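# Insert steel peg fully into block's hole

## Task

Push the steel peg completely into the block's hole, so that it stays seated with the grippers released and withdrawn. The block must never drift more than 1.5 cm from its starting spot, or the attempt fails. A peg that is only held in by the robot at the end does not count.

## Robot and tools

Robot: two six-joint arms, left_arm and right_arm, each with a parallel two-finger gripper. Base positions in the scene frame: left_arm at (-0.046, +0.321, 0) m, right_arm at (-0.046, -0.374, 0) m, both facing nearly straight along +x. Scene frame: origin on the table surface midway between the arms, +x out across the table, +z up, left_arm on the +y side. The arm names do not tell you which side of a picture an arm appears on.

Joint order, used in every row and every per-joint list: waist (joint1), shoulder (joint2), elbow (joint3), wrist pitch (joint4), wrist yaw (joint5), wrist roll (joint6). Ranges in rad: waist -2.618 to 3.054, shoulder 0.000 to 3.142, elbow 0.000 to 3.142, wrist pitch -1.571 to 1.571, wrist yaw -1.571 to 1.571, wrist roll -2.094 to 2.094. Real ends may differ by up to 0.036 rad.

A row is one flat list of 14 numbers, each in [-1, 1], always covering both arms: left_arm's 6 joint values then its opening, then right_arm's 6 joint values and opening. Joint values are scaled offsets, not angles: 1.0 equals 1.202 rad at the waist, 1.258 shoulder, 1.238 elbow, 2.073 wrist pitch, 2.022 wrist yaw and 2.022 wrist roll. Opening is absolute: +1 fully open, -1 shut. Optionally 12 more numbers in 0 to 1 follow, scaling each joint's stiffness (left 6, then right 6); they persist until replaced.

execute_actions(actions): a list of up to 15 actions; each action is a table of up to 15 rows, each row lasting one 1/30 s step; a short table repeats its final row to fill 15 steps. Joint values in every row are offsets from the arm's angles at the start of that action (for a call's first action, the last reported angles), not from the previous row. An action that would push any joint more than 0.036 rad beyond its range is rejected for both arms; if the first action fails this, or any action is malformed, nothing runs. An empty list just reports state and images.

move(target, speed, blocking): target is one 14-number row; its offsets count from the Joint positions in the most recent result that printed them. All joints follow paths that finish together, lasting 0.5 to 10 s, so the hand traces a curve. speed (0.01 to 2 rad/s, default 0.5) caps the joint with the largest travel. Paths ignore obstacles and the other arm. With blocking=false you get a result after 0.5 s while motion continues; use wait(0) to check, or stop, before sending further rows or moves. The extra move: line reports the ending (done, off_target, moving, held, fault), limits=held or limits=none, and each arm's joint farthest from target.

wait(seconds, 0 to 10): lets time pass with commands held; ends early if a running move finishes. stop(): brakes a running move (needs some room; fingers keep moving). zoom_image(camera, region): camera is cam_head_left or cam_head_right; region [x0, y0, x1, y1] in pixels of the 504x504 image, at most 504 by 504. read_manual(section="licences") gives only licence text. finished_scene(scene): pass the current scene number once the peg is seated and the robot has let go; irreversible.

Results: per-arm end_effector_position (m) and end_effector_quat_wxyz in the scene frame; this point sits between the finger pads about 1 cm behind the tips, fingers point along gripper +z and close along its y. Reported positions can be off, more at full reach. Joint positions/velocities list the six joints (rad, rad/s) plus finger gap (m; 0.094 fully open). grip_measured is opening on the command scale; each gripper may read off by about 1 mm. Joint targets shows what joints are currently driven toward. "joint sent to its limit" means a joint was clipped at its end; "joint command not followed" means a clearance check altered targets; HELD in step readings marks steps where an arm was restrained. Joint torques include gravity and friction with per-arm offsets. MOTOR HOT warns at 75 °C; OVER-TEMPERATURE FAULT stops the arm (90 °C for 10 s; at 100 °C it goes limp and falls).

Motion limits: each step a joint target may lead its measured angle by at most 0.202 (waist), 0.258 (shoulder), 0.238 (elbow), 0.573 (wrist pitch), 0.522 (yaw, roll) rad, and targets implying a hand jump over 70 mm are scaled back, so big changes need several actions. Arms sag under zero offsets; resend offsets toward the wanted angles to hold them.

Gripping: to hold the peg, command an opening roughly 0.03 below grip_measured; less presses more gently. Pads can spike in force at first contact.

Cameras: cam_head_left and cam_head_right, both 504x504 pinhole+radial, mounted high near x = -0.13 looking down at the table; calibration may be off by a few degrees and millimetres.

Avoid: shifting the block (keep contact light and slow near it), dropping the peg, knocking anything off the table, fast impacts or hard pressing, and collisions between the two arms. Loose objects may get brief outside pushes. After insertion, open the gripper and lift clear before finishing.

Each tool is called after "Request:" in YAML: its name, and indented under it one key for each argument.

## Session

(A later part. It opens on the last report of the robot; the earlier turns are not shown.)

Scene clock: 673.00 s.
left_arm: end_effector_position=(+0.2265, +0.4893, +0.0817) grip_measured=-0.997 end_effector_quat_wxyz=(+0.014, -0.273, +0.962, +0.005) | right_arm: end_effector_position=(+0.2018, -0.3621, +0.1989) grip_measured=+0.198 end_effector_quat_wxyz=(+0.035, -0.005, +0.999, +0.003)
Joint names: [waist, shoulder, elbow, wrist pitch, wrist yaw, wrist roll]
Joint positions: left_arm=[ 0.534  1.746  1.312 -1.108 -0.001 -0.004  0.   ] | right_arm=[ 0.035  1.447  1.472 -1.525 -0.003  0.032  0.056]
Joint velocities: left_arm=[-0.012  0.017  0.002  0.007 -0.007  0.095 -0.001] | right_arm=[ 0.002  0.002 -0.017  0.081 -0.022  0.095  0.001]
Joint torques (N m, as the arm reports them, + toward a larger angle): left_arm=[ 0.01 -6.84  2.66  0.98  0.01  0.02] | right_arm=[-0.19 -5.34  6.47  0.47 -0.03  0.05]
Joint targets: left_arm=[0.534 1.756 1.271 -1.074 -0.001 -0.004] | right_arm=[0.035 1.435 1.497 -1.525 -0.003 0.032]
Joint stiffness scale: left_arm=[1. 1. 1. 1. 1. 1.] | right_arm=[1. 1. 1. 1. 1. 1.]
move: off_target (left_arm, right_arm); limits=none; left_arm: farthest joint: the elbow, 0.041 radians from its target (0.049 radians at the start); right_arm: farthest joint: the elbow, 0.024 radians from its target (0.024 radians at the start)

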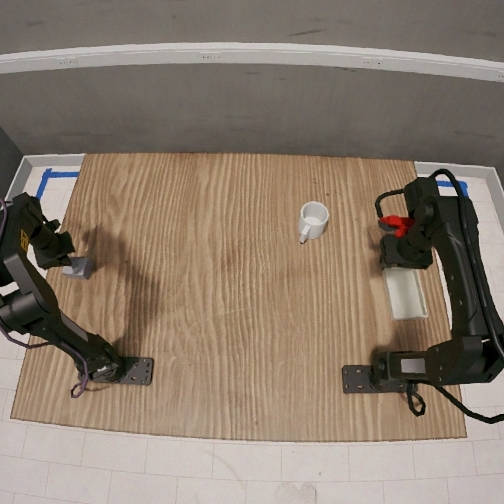

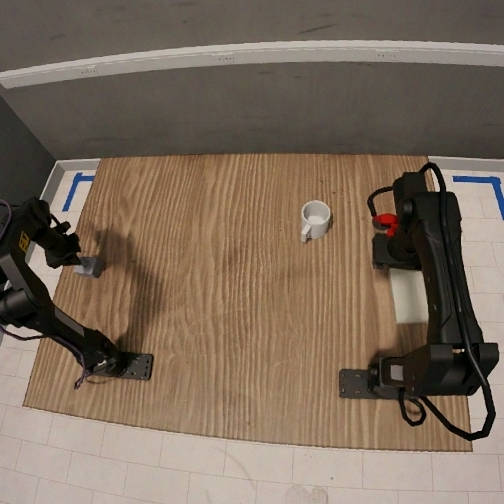

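Request:
move:
  target: [0,-0.05,0.2,-0.11,0,0,-1,0,-0.01,0.02,0,0,0,0.2]
  speed: 0.5

Request:
move:
  target: [-0.6,-0.1,0.03,0,0,0,0,0,-0.01,0.02,0,0,0,0.2]
  speed: 1.0

Request:
zoom_image:
  camera: "cam_head_left"
  region: [30, 215, 110, 295]

Scene clock: 681.90 s.
left_arm: end_effector_position=(+0.2302, +0.4915, +0.1510) grip_measured=-0.997 end_effector_quat_wxyz=(+0.039, -0.273, +0.961, +0.011) | right_arm: end_effector_position=(+0.2018, -0.3621, +0.1989) grip_measured=+0.198 end_effector_quat_wxyz=(+0.035, -0.005, +0.999, +0.003)
Joint names: [waist, shoulder, elbow, wrist pitch, wrist yaw, wrist roll]
Joint positions: left_arm=[ 0.534  1.698  1.53  -1.322 -0.001 -0.004  0.   ] | right_arm=[ 0.035  1.447  1.472 -1.525 -0.003  0.032  0.056]
Joint velocities: left_arm=[ 0.002 -0.007  0.012 -0.007  0.007 -0.037  0.001] | right_arm=[-0.002 -0.002  0.002 -0.007  0.051  0.007 -0.001]
Joint torques (N m, as the arm reports them, + toward a larger angle): left_arm=[ 0.01 -8.35  8.59  0.64  0.03  0.02] | right_arm=[ 0.04 -5.4   6.43  0.41  0.03 -0.01]
Joint targets: left_arm=[0.534 1.683 1.560 -1.336 -0.001 -0.004] | right_arm=[0.035 1.435 1.497 -1.525 -0.003 0.032]
Joint stiffness scale: left_arm=[1. 1. 1. 1. 1. 1.] | right_arm=[1. 1. 1. 1. 1. 1.]
move: off_target (left_arm, right_arm); limits=none; left_arm: farthest joint: the elbow, 0.030 radians from its target (0.247 radians at the start); right_arm: farthest joint: the elbow, 0.024 radians from its target (0.024 radians at the start)

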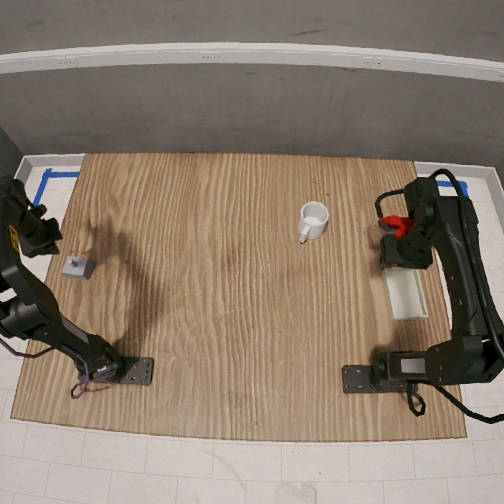

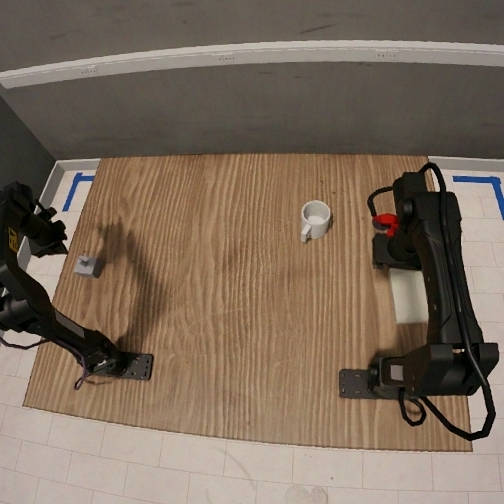

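Scene clock: 683.10 s.
left_arm: end_effector_position=(+0.2691, +0.2666, +0.1819) grip_measured=-0.002 end_effector_quat_wxyz=(+0.091, +0.084, +0.992, -0.009) | right_arm: end_effector_position=(+0.2018, -0.3621, +0.1989) grip_measured=+0.198 end_effector_quat_wxyz=(+0.035, -0.005, +0.999, +0.003)
Joint names: [waist, shoulder, elbow, wrist pitch, wrist yaw, wrist roll]
Joint positions: left_arm=[-0.189  1.596  1.53  -1.322  0.001 -0.004  0.047] | right_arm=[ 0.035  1.447  1.472 -1.525 -0.003  0.032  0.056]
Joint velocities: left_arm=[-0.022  0.017  0.002  0.007 -0.022 -0.022 -0.   ] | right_arm=[ 0.002 -0.017  0.007  0.066  0.037 -0.037  0.001]
Joint torques (N m, as the arm reports them, + toward a larger angle): left_arm=[ 0.24 -8.26  9.22  0.96  0.01  0.02] | right_arm=[-0.04 -5.32  6.28  0.43 -0.02  0.03]
Joint targets: left_arm=[-0.188 1.572 1.567 -1.322 -0.001 -0.004] | right_arm=[0.035 1.435 1.497 -1.525 -0.003 0.032]
Joint stiffness scale: left_arm=[1. 1. 1. 1. 1. 1.] | right_arm=[1. 1. 1. 1. 1. 1.]
move: off_target (left_arm, right_arm); limits=none; left_arm: farthest joint: the elbow, 0.037 radians from its target (0.037 radians at the start); right_arm: farthest joint: the elbow, 0.024 radians from its target (0.024 radians at the start)

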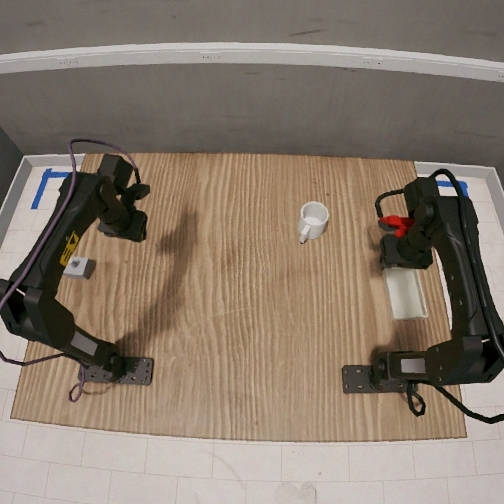

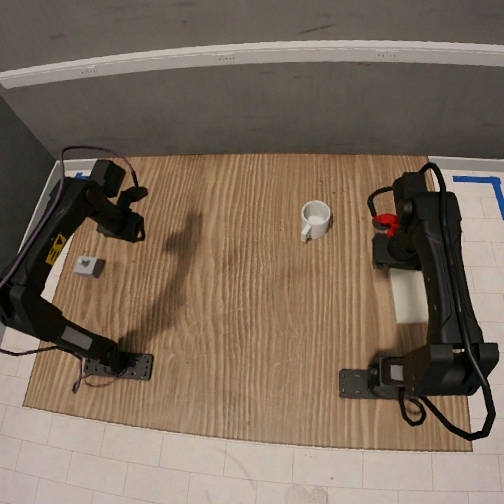

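Region (30, 215, 110, 295) of cam_head_left's 504x504 image, scaled by 6.300, with more detail than that image has.

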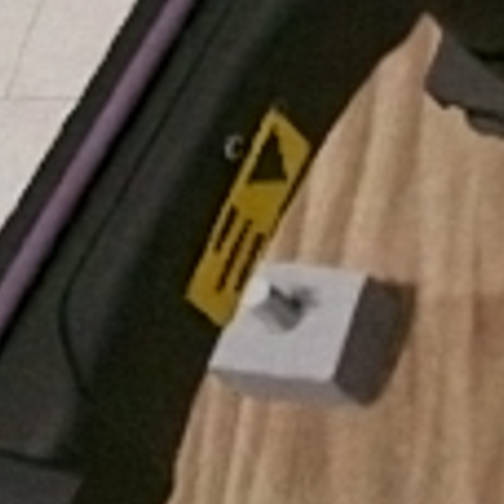

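Request:
finished_scene:
  scene: 1

The scene is finished: the task was done.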